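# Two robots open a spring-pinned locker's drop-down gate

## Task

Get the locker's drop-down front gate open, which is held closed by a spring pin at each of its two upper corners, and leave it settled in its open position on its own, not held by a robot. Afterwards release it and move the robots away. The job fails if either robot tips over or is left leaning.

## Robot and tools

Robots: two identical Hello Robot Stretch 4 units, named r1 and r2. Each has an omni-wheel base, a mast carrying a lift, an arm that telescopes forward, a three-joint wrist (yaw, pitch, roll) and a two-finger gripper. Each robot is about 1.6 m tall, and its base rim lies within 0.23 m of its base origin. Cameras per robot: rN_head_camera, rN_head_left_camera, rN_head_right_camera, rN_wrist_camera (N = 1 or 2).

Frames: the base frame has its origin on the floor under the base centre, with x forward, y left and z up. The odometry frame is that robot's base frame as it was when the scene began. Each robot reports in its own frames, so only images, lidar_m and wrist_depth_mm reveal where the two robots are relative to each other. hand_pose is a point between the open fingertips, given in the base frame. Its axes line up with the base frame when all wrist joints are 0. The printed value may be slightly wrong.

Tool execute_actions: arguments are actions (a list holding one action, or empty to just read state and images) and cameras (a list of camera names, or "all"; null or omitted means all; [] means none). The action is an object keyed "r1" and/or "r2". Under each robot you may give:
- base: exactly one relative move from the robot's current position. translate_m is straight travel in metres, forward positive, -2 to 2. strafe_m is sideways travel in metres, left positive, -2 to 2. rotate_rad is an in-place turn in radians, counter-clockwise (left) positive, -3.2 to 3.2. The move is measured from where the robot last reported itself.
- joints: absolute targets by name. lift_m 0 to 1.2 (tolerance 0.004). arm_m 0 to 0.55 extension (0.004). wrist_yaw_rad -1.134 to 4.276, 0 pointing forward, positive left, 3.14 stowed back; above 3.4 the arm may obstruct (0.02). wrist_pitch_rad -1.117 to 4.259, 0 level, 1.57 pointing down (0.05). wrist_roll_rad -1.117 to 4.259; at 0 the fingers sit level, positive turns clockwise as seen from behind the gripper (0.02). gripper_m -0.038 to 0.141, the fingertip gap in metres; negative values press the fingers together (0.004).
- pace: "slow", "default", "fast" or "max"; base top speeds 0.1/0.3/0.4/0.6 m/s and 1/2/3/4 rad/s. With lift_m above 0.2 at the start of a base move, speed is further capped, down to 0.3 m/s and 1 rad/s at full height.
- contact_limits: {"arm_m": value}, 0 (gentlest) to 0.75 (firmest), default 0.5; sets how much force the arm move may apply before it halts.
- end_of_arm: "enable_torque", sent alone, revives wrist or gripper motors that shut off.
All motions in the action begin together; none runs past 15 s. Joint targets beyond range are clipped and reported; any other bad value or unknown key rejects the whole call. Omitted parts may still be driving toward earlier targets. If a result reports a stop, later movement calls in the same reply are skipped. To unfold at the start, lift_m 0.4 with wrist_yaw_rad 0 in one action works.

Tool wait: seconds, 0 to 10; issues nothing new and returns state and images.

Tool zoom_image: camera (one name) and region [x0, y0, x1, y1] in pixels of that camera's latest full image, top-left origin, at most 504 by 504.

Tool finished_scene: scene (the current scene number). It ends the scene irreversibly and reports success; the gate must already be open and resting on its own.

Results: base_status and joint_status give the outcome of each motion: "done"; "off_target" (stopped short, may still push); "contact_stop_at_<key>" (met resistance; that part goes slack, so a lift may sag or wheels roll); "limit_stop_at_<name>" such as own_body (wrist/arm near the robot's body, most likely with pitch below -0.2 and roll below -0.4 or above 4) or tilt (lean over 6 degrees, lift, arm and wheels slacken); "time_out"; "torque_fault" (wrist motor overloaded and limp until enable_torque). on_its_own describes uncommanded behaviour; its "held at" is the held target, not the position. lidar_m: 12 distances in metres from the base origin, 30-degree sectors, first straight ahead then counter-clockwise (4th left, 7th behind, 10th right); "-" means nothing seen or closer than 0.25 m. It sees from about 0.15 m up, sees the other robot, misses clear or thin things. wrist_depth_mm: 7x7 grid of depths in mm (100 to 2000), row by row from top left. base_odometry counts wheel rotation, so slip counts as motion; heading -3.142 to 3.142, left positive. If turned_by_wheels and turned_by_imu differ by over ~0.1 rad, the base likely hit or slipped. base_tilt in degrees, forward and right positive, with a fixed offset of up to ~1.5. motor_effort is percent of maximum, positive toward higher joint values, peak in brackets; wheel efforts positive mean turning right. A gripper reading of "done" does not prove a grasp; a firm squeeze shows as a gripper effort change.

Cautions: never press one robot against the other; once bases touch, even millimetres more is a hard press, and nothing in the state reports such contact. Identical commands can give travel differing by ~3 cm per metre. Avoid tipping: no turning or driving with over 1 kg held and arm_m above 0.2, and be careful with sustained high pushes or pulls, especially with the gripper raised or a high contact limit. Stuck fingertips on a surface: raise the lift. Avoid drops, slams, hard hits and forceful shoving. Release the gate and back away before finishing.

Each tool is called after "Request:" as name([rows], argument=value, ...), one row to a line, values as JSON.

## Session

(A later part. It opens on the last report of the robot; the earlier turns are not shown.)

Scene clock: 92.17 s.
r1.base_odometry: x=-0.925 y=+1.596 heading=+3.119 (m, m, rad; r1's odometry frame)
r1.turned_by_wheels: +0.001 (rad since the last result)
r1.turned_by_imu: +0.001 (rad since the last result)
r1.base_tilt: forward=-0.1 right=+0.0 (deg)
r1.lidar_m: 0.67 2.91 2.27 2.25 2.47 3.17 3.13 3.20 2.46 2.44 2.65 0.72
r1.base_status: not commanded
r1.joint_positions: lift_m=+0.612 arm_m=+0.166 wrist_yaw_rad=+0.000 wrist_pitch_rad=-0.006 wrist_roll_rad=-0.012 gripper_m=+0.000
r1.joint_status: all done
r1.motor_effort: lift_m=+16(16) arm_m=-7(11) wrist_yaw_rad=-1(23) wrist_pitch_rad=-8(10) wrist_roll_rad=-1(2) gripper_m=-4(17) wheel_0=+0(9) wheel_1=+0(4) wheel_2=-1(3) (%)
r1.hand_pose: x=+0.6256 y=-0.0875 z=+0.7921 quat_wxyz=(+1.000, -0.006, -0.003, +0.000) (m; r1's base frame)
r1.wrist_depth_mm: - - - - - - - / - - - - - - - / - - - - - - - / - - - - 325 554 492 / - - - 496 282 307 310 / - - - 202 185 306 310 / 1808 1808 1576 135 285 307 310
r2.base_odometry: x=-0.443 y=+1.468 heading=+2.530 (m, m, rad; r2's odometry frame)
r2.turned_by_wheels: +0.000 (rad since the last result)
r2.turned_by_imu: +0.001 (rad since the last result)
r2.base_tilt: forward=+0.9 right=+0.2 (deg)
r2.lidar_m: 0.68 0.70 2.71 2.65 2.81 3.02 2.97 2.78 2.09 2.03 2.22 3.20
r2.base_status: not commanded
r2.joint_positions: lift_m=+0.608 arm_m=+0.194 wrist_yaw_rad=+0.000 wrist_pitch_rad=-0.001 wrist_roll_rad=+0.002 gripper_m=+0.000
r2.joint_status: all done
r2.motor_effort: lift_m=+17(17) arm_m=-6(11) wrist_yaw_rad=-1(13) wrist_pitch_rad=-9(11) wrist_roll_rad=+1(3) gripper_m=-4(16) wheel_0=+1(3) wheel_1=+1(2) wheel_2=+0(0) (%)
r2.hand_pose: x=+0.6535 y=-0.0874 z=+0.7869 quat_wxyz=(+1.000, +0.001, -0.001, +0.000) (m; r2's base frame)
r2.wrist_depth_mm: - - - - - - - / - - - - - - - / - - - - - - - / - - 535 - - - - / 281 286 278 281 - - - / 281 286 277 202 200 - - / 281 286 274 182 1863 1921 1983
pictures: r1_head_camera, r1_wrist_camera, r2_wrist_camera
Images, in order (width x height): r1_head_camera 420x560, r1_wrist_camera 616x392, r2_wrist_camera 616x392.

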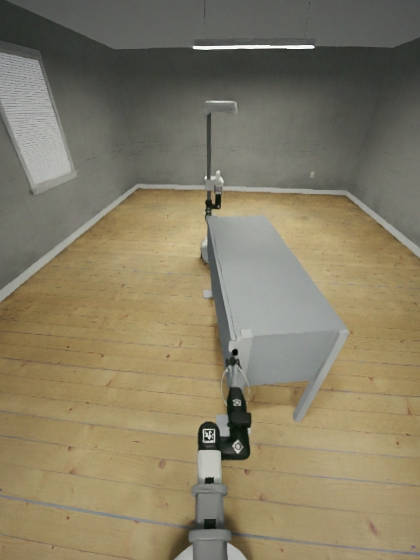

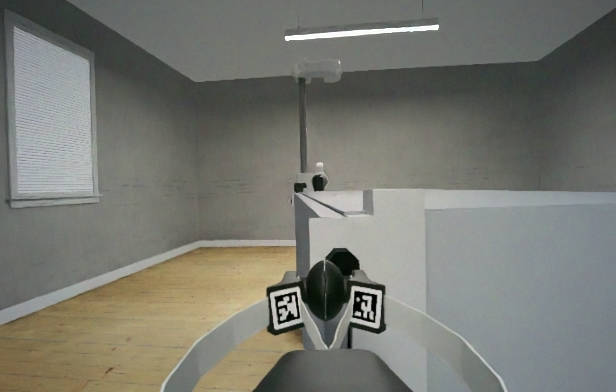

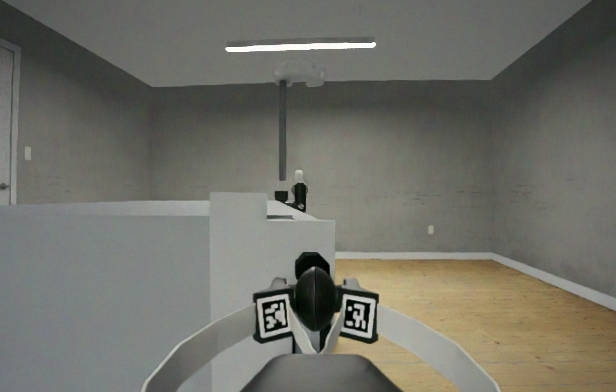

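Request:
execute_actions([
  {"r1":{"base":{"strafe_m":-0.008},"joints":{"gripper_m":0.065,"lift_m":0.628}},"r2":{"joints":{"gripper_m":0.065,"lift_m":0.624}}},
], cameras=[])

Request:
execute_actions([
  {"r1":{"joints":{"arm_m":0.212},"contact_limits":{"arm_m":0.2},"pace":"slow"},"r2":{"joints":{"arm_m":0.238},"contact_limits":{"arm_m":0.2},"pace":"slow"}},
], cameras=[])

Request:
execute_actions([
  {"r1":{"joints":{"gripper_m":-0.03}},"r2":{"joints":{"gripper_m":-0.03}}},
], cameras=["r1_wrist_camera","r2_wrist_camera"])

Request:
execute_actions([
  {"r1":{"joints":{"arm_m":0.18},"pace":"slow"},"r2":{"joints":{"arm_m":0.206},"pace":"slow"}},
], cameras=["r1_wrist_camera","r2_wrist_camera","r1_head_camera"])

Scene clock: 102.80 s.
r1.base_odometry: x=-0.925 y=+1.604 heading=+3.119 (m, m, rad; r1's odometry frame)
r1.turned_by_wheels: +0.000 (rad since the last result)
r1.turned_by_imu: +0.000 (rad since the last result)
r1.base_tilt: forward=-0.2 right=-0.1 (deg)
r1.lidar_m: 0.67 2.91 2.32 2.28 2.48 3.17 3.14 3.16 2.43 2.44 2.67 0.70
r1.base_status: done
r1.joint_positions: lift_m=+0.628 arm_m=+0.166 wrist_yaw_rad=+0.000 wrist_pitch_rad=-0.006 wrist_roll_rad=-0.012 gripper_m=+0.065
r1.joint_status: all done
r1.motor_effort: lift_m=+23(25) arm_m=-7(7) wrist_yaw_rad=+0(1) wrist_pitch_rad=-9(9) wrist_roll_rad=+0(2) gripper_m=-5(6) wheel_0=-1(3) wheel_1=+2(7) wheel_2=+0(1) (%)
r1.hand_pose: x=+0.6256 y=-0.0875 z=+0.8076 quat_wxyz=(+1.000, -0.006, -0.003, +0.000) (m; r1's base frame)
r1.wrist_depth_mm: - - - - - - - / - - - - - - - / - - - - - - - / - - - - 1160 - - / - - - 310 282 306 310 / - - 214 282 196 306 310 / 1808 1808 1661 135 286 307 312
r2.base_odometry: x=-0.443 y=+1.468 heading=+2.530 (m, m, rad; r2's odometry frame)
r2.turned_by_wheels: +0.000 (rad since the last result)
r2.turned_by_imu: +0.001 (rad since the last result)
r2.base_tilt: forward=+1.0 right=+0.3 (deg)
r2.lidar_m: 0.67 0.68 2.70 2.66 2.81 2.99 2.98 2.75 2.11 2.03 2.22 3.22
r2.base_status: not commanded
r2.joint_positions: lift_m=+0.624 arm_m=+0.194 wrist_yaw_rad=+0.000 wrist_pitch_rad=-0.002 wrist_roll_rad=+0.002 gripper_m=+0.065
r2.joint_status: all done
r2.motor_effort: lift_m=+24(26) arm_m=-6(6) wrist_yaw_rad=-2(2) wrist_pitch_rad=-9(9) wrist_roll_rad=+2(1) gripper_m=-1(5) wheel_0=+1(1) wheel_1=+1(1) wheel_2=+0(0) (%)
r2.hand_pose: x=+0.6535 y=-0.0874 z=+0.8024 quat_wxyz=(+1.000, +0.001, -0.001, +0.000) (m; r2's base frame)
r2.wrist_depth_mm: - - - - - - - / - - - - - - - / - - - - - - - / - - - - - - - / 282 289 278 285 - - - / 281 287 197 278 197 - - / 281 285 277 142 - 1863 1983
pictures: none
No camera images: the call's "cameras" was empty. Leave "cameras" out to get every camera's image.

Scene clock: 104.47 s.
r1.base_odometry: x=-0.925 y=+1.604 heading=+3.119 (m, m, rad; r1's odometry frame)
r1.turned_by_wheels: +0.000 (rad since the last result)
r1.turned_by_imu: +0.000 (rad since the last result)
r1.base_tilt: forward=-0.3 right=-0.2 (deg)
r1.lidar_m: 0.67 2.92 2.30 2.27 2.48 3.18 3.14 3.18 2.44 2.43 2.67 0.72
r1.base_status: not commanded
r1.joint_positions: lift_m=+0.628 arm_m=+0.210 wrist_yaw_rad=-0.006 wrist_pitch_rad=-0.006 wrist_roll_rad=-0.012 gripper_m=+0.065
r1.joint_status: all done
r1.on_its_own: wrist_yaw_rad is at rest, and its effort (+16) is outside its rest range (-13 to +13)
r1.motor_effort: lift_m=+23(23) arm_m=+11(8) wrist_yaw_rad=+16(17) wrist_pitch_rad=-8(9) wrist_roll_rad=-1(2) gripper_m=+0(3) wheel_0=+0(0) wheel_1=+1(2) wheel_2=-2(3) (%)
r1.contact_limits: arm_m 0.2
r1.hand_pose: x=+0.6689 y=-0.0893 z=+0.8076 quat_wxyz=(+1.000, -0.006, -0.003, -0.003) (m; r1's base frame)
r1.wrist_depth_mm: - - - - - - - / - - - - - - - / - - - - - - - / - - - - 1138 - - / - - - 265 240 264 267 / - - 214 237 196 264 268 / 1808 1808 1708 135 244 264 268
r2.base_odometry: x=-0.443 y=+1.468 heading=+2.530 (m, m, rad; r2's odometry frame)
r2.turned_by_wheels: +0.000 (rad since the last result)
r2.turned_by_imu: +0.000 (rad since the last result)
r2.base_tilt: forward=+0.9 right=+0.3 (deg)
r2.lidar_m: 0.68 0.68 2.68 2.63 2.79 3.05 2.97 2.76 2.10 2.03 2.20 3.24
r2.base_status: not commanded
r2.joint_positions: lift_m=+0.624 arm_m=+0.236 wrist_yaw_rad=-0.004 wrist_pitch_rad=-0.002 wrist_roll_rad=+0.002 gripper_m=+0.065
r2.joint_status: all done
r2.motor_effort: lift_m=+24(24) arm_m=+13(12) wrist_yaw_rad=+10(10) wrist_pitch_rad=-6(9) wrist_roll_rad=+1(1) gripper_m=-2(4) wheel_0=+1(1) wheel_1=+1(1) wheel_2=-2(3) (%)
r2.contact_limits: arm_m 0.2
r2.hand_pose: x=+0.6947 y=-0.0885 z=+0.8026 quat_wxyz=(+1.000, +0.001, -0.001, -0.002) (m; r2's base frame)
r2.wrist_depth_mm: - - - - - - - / - - - - - - - / - - - - - - - / - - - - - - - / 244 248 235 243 - - - / 242 246 198 239 197 - - / 242 246 235 142 - 1808 1983
pictures: none
No camera images: the call's "cameras" was empty. Leave "cameras" out to get every camera's image.

Scene clock: 106.10 s.
r1.base_odometry: x=-0.926 y=+1.604 heading=+3.120 (m, m, rad; r1's odometry frame)
r1.turned_by_wheels: +0.000 (rad since the last result)
r1.turned_by_imu: +0.000 (rad since the last result)
r1.base_tilt: forward=-0.1 right=+0.1 (deg)
r1.lidar_m: 0.66 2.93 2.31 2.25 2.48 3.18 3.14 3.11 2.47 2.42 2.65 0.72
r1.base_status: not commanded
r1.joint_positions: lift_m=+0.628 arm_m=+0.212 wrist_yaw_rad=+0.009 wrist_pitch_rad=-0.006 wrist_roll_rad=-0.013 gripper_m=-0.029
r1.joint_status: all done
r1.on_its_own: wrist_yaw_rad is at rest, and its effort (-28) is outside its rest range (-13 to +13)
r1.motor_effort: lift_m=+23(23) arm_m=-2(11) wrist_yaw_rad=-28(31) wrist_pitch_rad=-8(9) wrist_roll_rad=+0(0) gripper_m=-35(33) wheel_0=-3(4) wheel_1=-2(2) wheel_2=+8(9) (%)
r1.hand_pose: x=+0.6725 y=-0.0848 z=+0.8076 quat_wxyz=(+1.000, -0.006, -0.003, +0.005) (m; r1's base frame)
r1.wrist_depth_mm: - - - - - - - / - - - - - - - / - - - - - - - / - - - - 1205 - - / - - - 314 235 254 257 / - - 182 202 183 256 258 / 1756 1708 1756 233 236 256 258
r2.base_odometry: x=-0.443 y=+1.468 heading=+2.531 (m, m, rad; r2's odometry frame)
r2.turned_by_wheels: +0.001 (rad since the last result)
r2.turned_by_imu: +0.001 (rad since the last result)
r2.base_tilt: forward=+0.9 right=+0.3 (deg)
r2.lidar_m: 0.67 0.70 2.72 2.64 2.83 3.02 2.97 2.78 2.09 2.03 2.22 3.20
r2.base_status: not commanded
r2.joint_positions: lift_m=+0.624 arm_m=+0.238 wrist_yaw_rad=+0.006 wrist_pitch_rad=-0.002 wrist_roll_rad=+0.002 gripper_m=-0.029
r2.joint_status: all done
r2.on_its_own: wrist_yaw_rad is at rest, and its effort (-18) is outside its rest range (-13 to +13)
r2.motor_effort: lift_m=+24(24) arm_m=+1(13) wrist_yaw_rad=-18(25) wrist_pitch_rad=-8(7) wrist_roll_rad=+3(2) gripper_m=-23(25) wheel_0=+2(7) wheel_1=+1(3) wheel_2=+3(3) (%)
r2.hand_pose: x=+0.6977 y=-0.0857 z=+0.8025 quat_wxyz=(+1.000, +0.001, -0.001, +0.003) (m; r2's base frame)
r2.wrist_depth_mm: - - - - - - - / - - - - - - - / - - - - - - - / - - - - - - - / 240 246 231 237 - - - / 239 244 182 199 183 - - / 238 242 231 234 1863 151 -
pictures: r1_wrist_camera, r2_wrist_camera
Images, in order (width x height): r1_wrist_camera 616x392, r2_wrist_camera 616x392.

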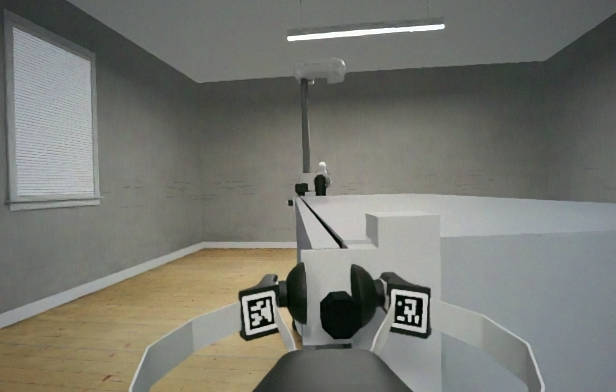

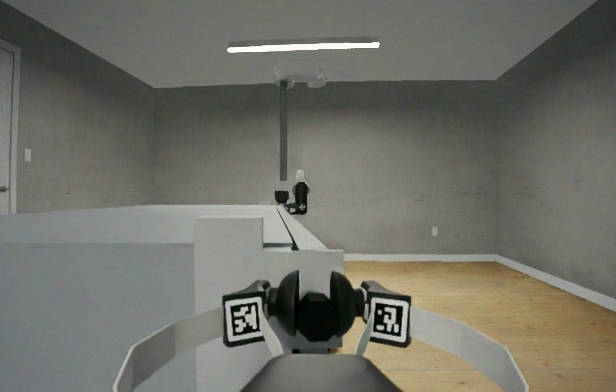

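Scene clock: 107.53 s.
r1.base_odometry: x=-0.925 y=+1.604 heading=+3.119 (m, m, rad; r1's odometry frame)
r1.turned_by_wheels: -0.001 (rad since the last result)
r1.turned_by_imu: -0.001 (rad since the last result)
r1.base_tilt: forward=-0.2 right=+0.0 (deg)
r1.lidar_m: 0.66 0.68 2.29 2.27 2.48 3.20 3.15 3.15 2.45 2.43 2.66 0.71
r1.base_status: not commanded
r1.joint_positions: lift_m=+0.628 arm_m=+0.182 wrist_yaw_rad=+0.000 wrist_pitch_rad=-0.008 wrist_roll_rad=-0.013 gripper_m=-0.029
r1.joint_status: all done
r1.motor_effort: lift_m=+23(23) arm_m=-11(15) wrist_yaw_rad=-1(27) wrist_pitch_rad=-3(9) wrist_roll_rad=+0(0) gripper_m=-26(32) wheel_0=-4(5) wheel_1=-2(3) wheel_2=+4(8) (%)
r1.hand_pose: x=+0.6412 y=-0.0875 z=+0.8082 quat_wxyz=(+1.000, -0.006, -0.004, +0.000) (m; r1's base frame)
r1.wrist_depth_mm: - - - - - - - / - - - - - - - / - - - - - - - / - - - - 1430 - - / - - - 1499 267 290 294 / - - 831 206 182 290 296 / 1863 549 647 148 270 291 294
r2.base_odometry: x=-0.443 y=+1.468 heading=+2.531 (m, m, rad; r2's odometry frame)
r2.turned_by_wheels: +0.000 (rad since the last result)
r2.turned_by_imu: +0.001 (rad since the last result)
r2.base_tilt: forward=+1.0 right=+0.3 (deg)
r2.lidar_m: 0.66 0.70 2.70 2.64 2.84 3.03 2.97 2.76 2.09 2.02 2.15 0.73
r2.base_status: not commanded
r2.joint_positions: lift_m=+0.624 arm_m=+0.207 wrist_yaw_rad=+0.007 wrist_pitch_rad=-0.003 wrist_roll_rad=+0.002 gripper_m=-0.030
r2.joint_status: all done
r2.on_its_own: wrist_yaw_rad is at rest, and its effort (-21) is outside its rest range (-13 to +13)
r2.motor_effort: lift_m=+24(24) arm_m=-5(12) wrist_yaw_rad=-21(21) wrist_pitch_rad=-4(8) wrist_roll_rad=+1(1) gripper_m=-15(22) wheel_0=+6(6) wheel_1=+2(2) wheel_2=+3(3) (%)
r2.hand_pose: x=+0.6670 y=-0.0854 z=+0.8028 quat_wxyz=(+1.000, +0.001, -0.002, +0.004) (m; r2's base frame)
r2.wrist_depth_mm: - - - - - - - / - - - - - - - / - - - - - - - / - - - - - - - / 271 276 264 268 - - - / 268 274 184 204 185 - - / 268 272 263 148 647 530 -
pictures: r1_head_camera, r1_wrist_camera, r2_wrist_camera
Images, in order (width x height): r1_head_camera 420x560, r1_wrist_camera 616x392, r2_wrist_camera 616x392.

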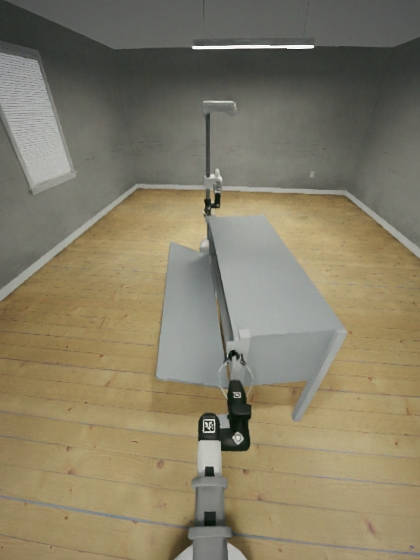

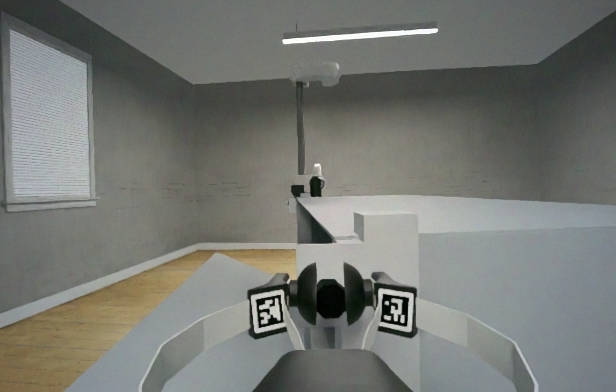

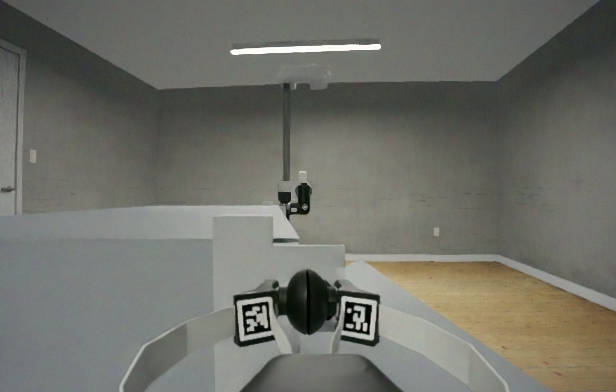

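Gate is dropping. Release and retract.

Request:
execute_actions([
  {"r1":{"joints":{"gripper_m":0.06,"arm_m":0.0}},"r2":{"joints":{"gripper_m":0.06,"arm_m":0.0}}},
], cameras=["r1_head_camera"])

Request:
wait(seconds=2)

Request:
finished_scene(scene=1)

Scene clock: 118.53 s.
r1.base_odometry: x=-0.925 y=+1.604 heading=+3.120 (m, m, rad; r1's odometry frame)
r1.turned_by_wheels: +0.000 (rad since the last result)
r1.turned_by_imu: +0.001 (rad since the last result)
r1.base_tilt: forward=-0.3 right=-0.1 (deg)
r1.lidar_m: 0.62 2.88 2.32 2.27 2.45 3.19 3.11 3.17 2.46 2.42 2.63 0.72
r1.base_status: not commanded
r1.joint_positions: lift_m=+0.628 arm_m=+0.002 wrist_yaw_rad=+0.000 wrist_pitch_rad=-0.006 wrist_roll_rad=-0.013 gripper_m=+0.060
r1.joint_status: all done
r1.motor_effort: lift_m=+22(23) arm_m=-7(7) wrist_yaw_rad=+0(11) wrist_pitch_rad=-8(8) wrist_roll_rad=+0(0) gripper_m=-1(26) wheel_0=+0(4) wheel_1=+0(3) wheel_2=+1(4) (%)
r1.hand_pose: x=+0.4612 y=-0.0874 z=+0.8077 quat_wxyz=(+1.000, -0.006, -0.003, +0.000) (m; r1's base frame)
r1.wrist_depth_mm: - - - - - - - / - - - - - - - / - - - - - - - / - - - - 1255 - - / - - - 445 473 477 480 / - - 216 1042 193 473 484 / 1808 1863 1708 135 473 477 484
r2.base_odometry: x=-0.443 y=+1.468 heading=+2.530 (m, m, rad; r2's odometry frame)
r2.turned_by_wheels: -0.001 (rad since the last result)
r2.turned_by_imu: +0.001 (rad since the last result)
r2.base_tilt: forward=+1.0 right=+0.3 (deg)
r2.lidar_m: 0.66 0.71 2.70 2.63 2.82 3.04 2.97 2.77 2.11 2.04 2.20 3.19
r2.base_status: not commanded
r2.joint_positions: lift_m=+0.624 arm_m=+0.001 wrist_yaw_rad=+0.000 wrist_pitch_rad=-0.002 wrist_roll_rad=+0.002 gripper_m=+0.060
r2.joint_status: all done
r2.motor_effort: lift_m=+24(24) arm_m=-6(7) wrist_yaw_rad=-1(23) wrist_pitch_rad=-8(8) wrist_roll_rad=+2(2) gripper_m=-3(14) wheel_0=+1(6) wheel_1=+1(3) wheel_2=+2(3) (%)
r2.hand_pose: x=+0.4605 y=-0.0874 z=+0.8025 quat_wxyz=(+1.000, +0.001, -0.001, +0.000) (m; r2's base frame)
r2.wrist_depth_mm: - - - - - - - / - - - - - - - / - - - - - - - / - - - - - - - / 466 473 484 473 - - - / 466 473 195 - 196 - - / 462 469 484 143 - 1863 -
pictures: r1_head_camera
Images, in order (width x height): r1_head_camera 420x560.

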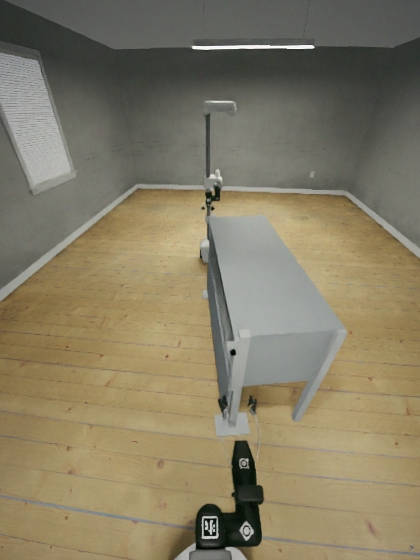

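Scene clock: 120.53 s.
r1.base_odometry: x=-0.925 y=+1.604 heading=+3.120 (m, m, rad; r1's odometry frame)
r1.turned_by_wheels: +0.000 (rad since the last result)
r1.turned_by_imu: +0.000 (rad since the last result)
r1.base_tilt: forward=-0.2 right=-0.1 (deg)
r1.lidar_m: 0.64 2.93 2.30 2.28 2.46 3.17 3.13 3.18 2.44 2.44 2.64 0.72
r1.base_status: not commanded
r1.joint_positions: lift_m=+0.628 arm_m=+0.002 wrist_yaw_rad=+0.000 wrist_pitch_rad=-0.006 wrist_roll_rad=-0.013 gripper_m=+0.060
r1.joint_status: all done
r1.motor_effort: lift_m=+22(23) arm_m=-7(7) wrist_yaw_rad=-1(11) wrist_pitch_rad=-8(8) wrist_roll_rad=+0(0) gripper_m=-5(26) wheel_0=+0(4) wheel_1=+0(3) wheel_2=+1(4) (%)
r1.hand_pose: x=+0.4612 y=-0.0874 z=+0.8077 quat_wxyz=(+1.000, -0.006, -0.003, +0.000) (m; r1's base frame)
r1.wrist_depth_mm: - - - - - - - / - - - - - - - / - - - - - - - / - - - - 1255 - - / - - - 445 469 473 477 / - - 216 1025 193 477 480 / 1863 1808 1708 135 473 477 484
r2.base_odometry: x=-0.443 y=+1.468 heading=+2.530 (m, m, rad; r2's odometry frame)
r2.turned_by_wheels: +0.000 (rad since the last result)
r2.turned_by_imu: +0.001 (rad since the last result)
r2.base_tilt: forward=+0.9 right=+0.2 (deg)
r2.lidar_m: 0.67 0.71 2.71 2.66 2.81 3.05 2.97 2.75 2.07 2.03 2.23 3.19
r2.base_status: not commanded
r2.joint_positions: lift_m=+0.624 arm_m=+0.001 wrist_yaw_rad=+0.000 wrist_pitch_rad=-0.002 wrist_roll_rad=+0.002 gripper_m=+0.060
r2.joint_status: all done
r2.motor_effort: lift_m=+24(24) arm_m=-6(7) wrist_yaw_rad=-2(23) wrist_pitch_rad=-8(8) wrist_roll_rad=+2(2) gripper_m=-3(14) wheel_0=+1(6) wheel_1=+1(3) wheel_2=+2(3) (%)
r2.hand_pose: x=+0.4605 y=-0.0874 z=+0.8025 quat_wxyz=(+1.000, +0.001, -0.001, +0.000) (m; r2's base frame)
r2.wrist_depth_mm: - - - - - - - / - - - - - - - / - - - - - - - / - - - - - - - / 466 477 480 473 - - - / 459 473 195 - 196 - - / 462 466 480 143 1983 1863 -
wait: 2.00 s; at rest by 0.27 s
pictures: r1_head_camera, r1_head_left_camera, r1_head_right_camera, r1_wrist_camera, r2_head_camera, r2_head_left_camera, r2_head_right_camera, r2_wrist_camera
Images, in order (width x height): r1_head_camera 420x560, r1_head_left_camera 420x672, r1_head_right_camera 420x672, r1_wrist_camera 616x392, r2_head_camera 420x560, r2_head_left_camera 420x672, r2_head_right_camera 420x672, r2_wrist_camera 616x392.

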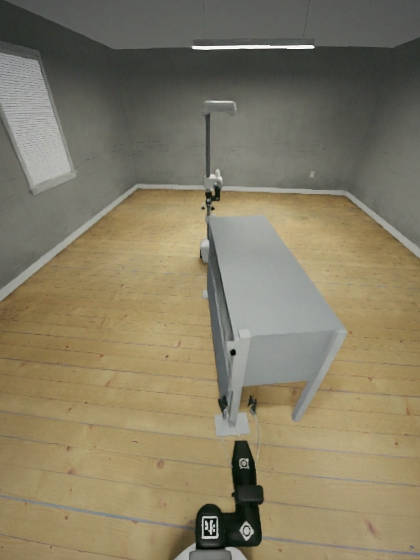

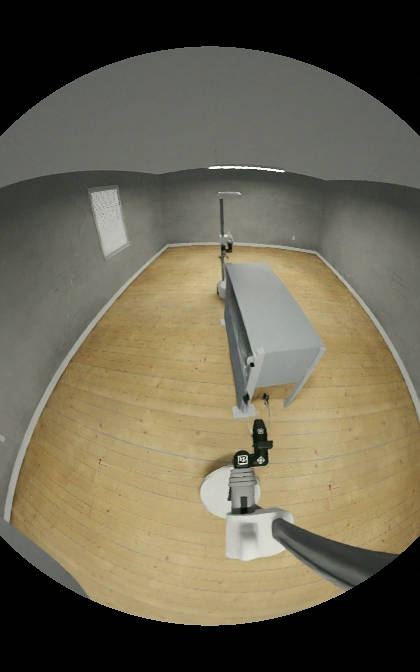

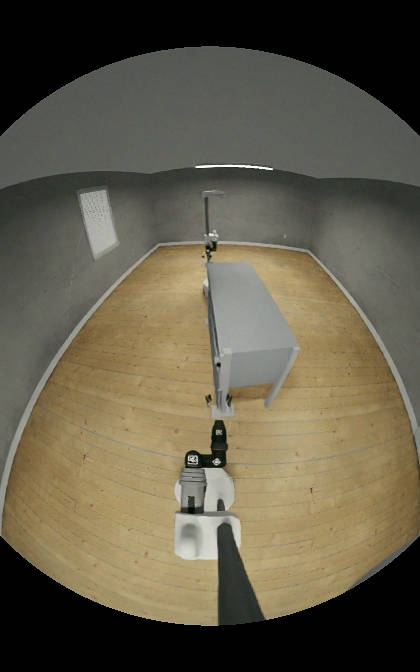

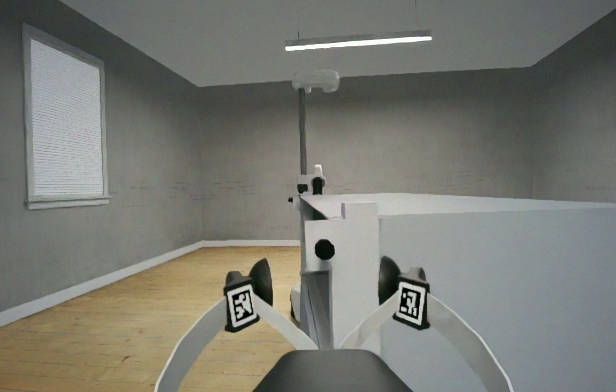

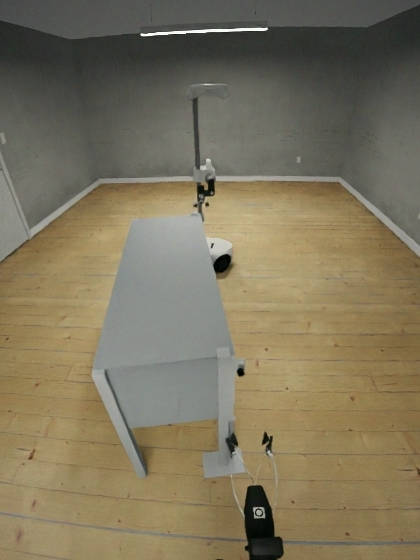

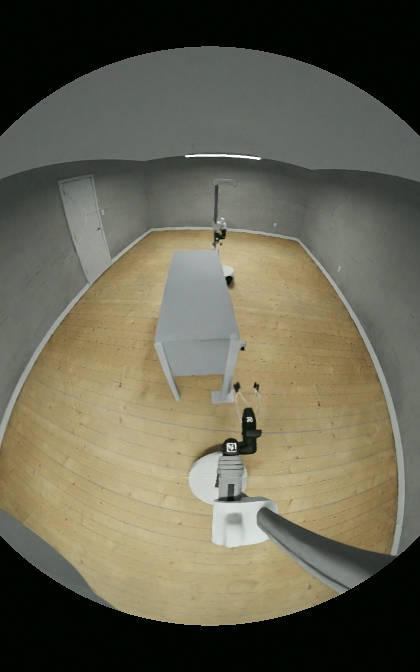

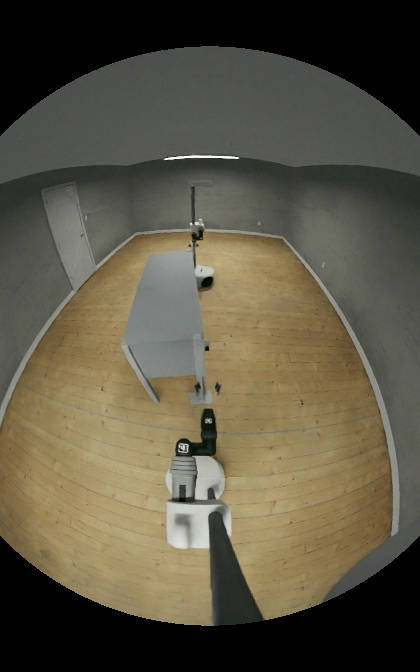

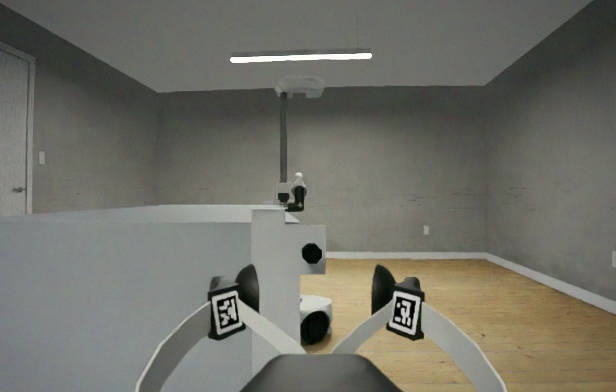

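The scene is finished: the task was done.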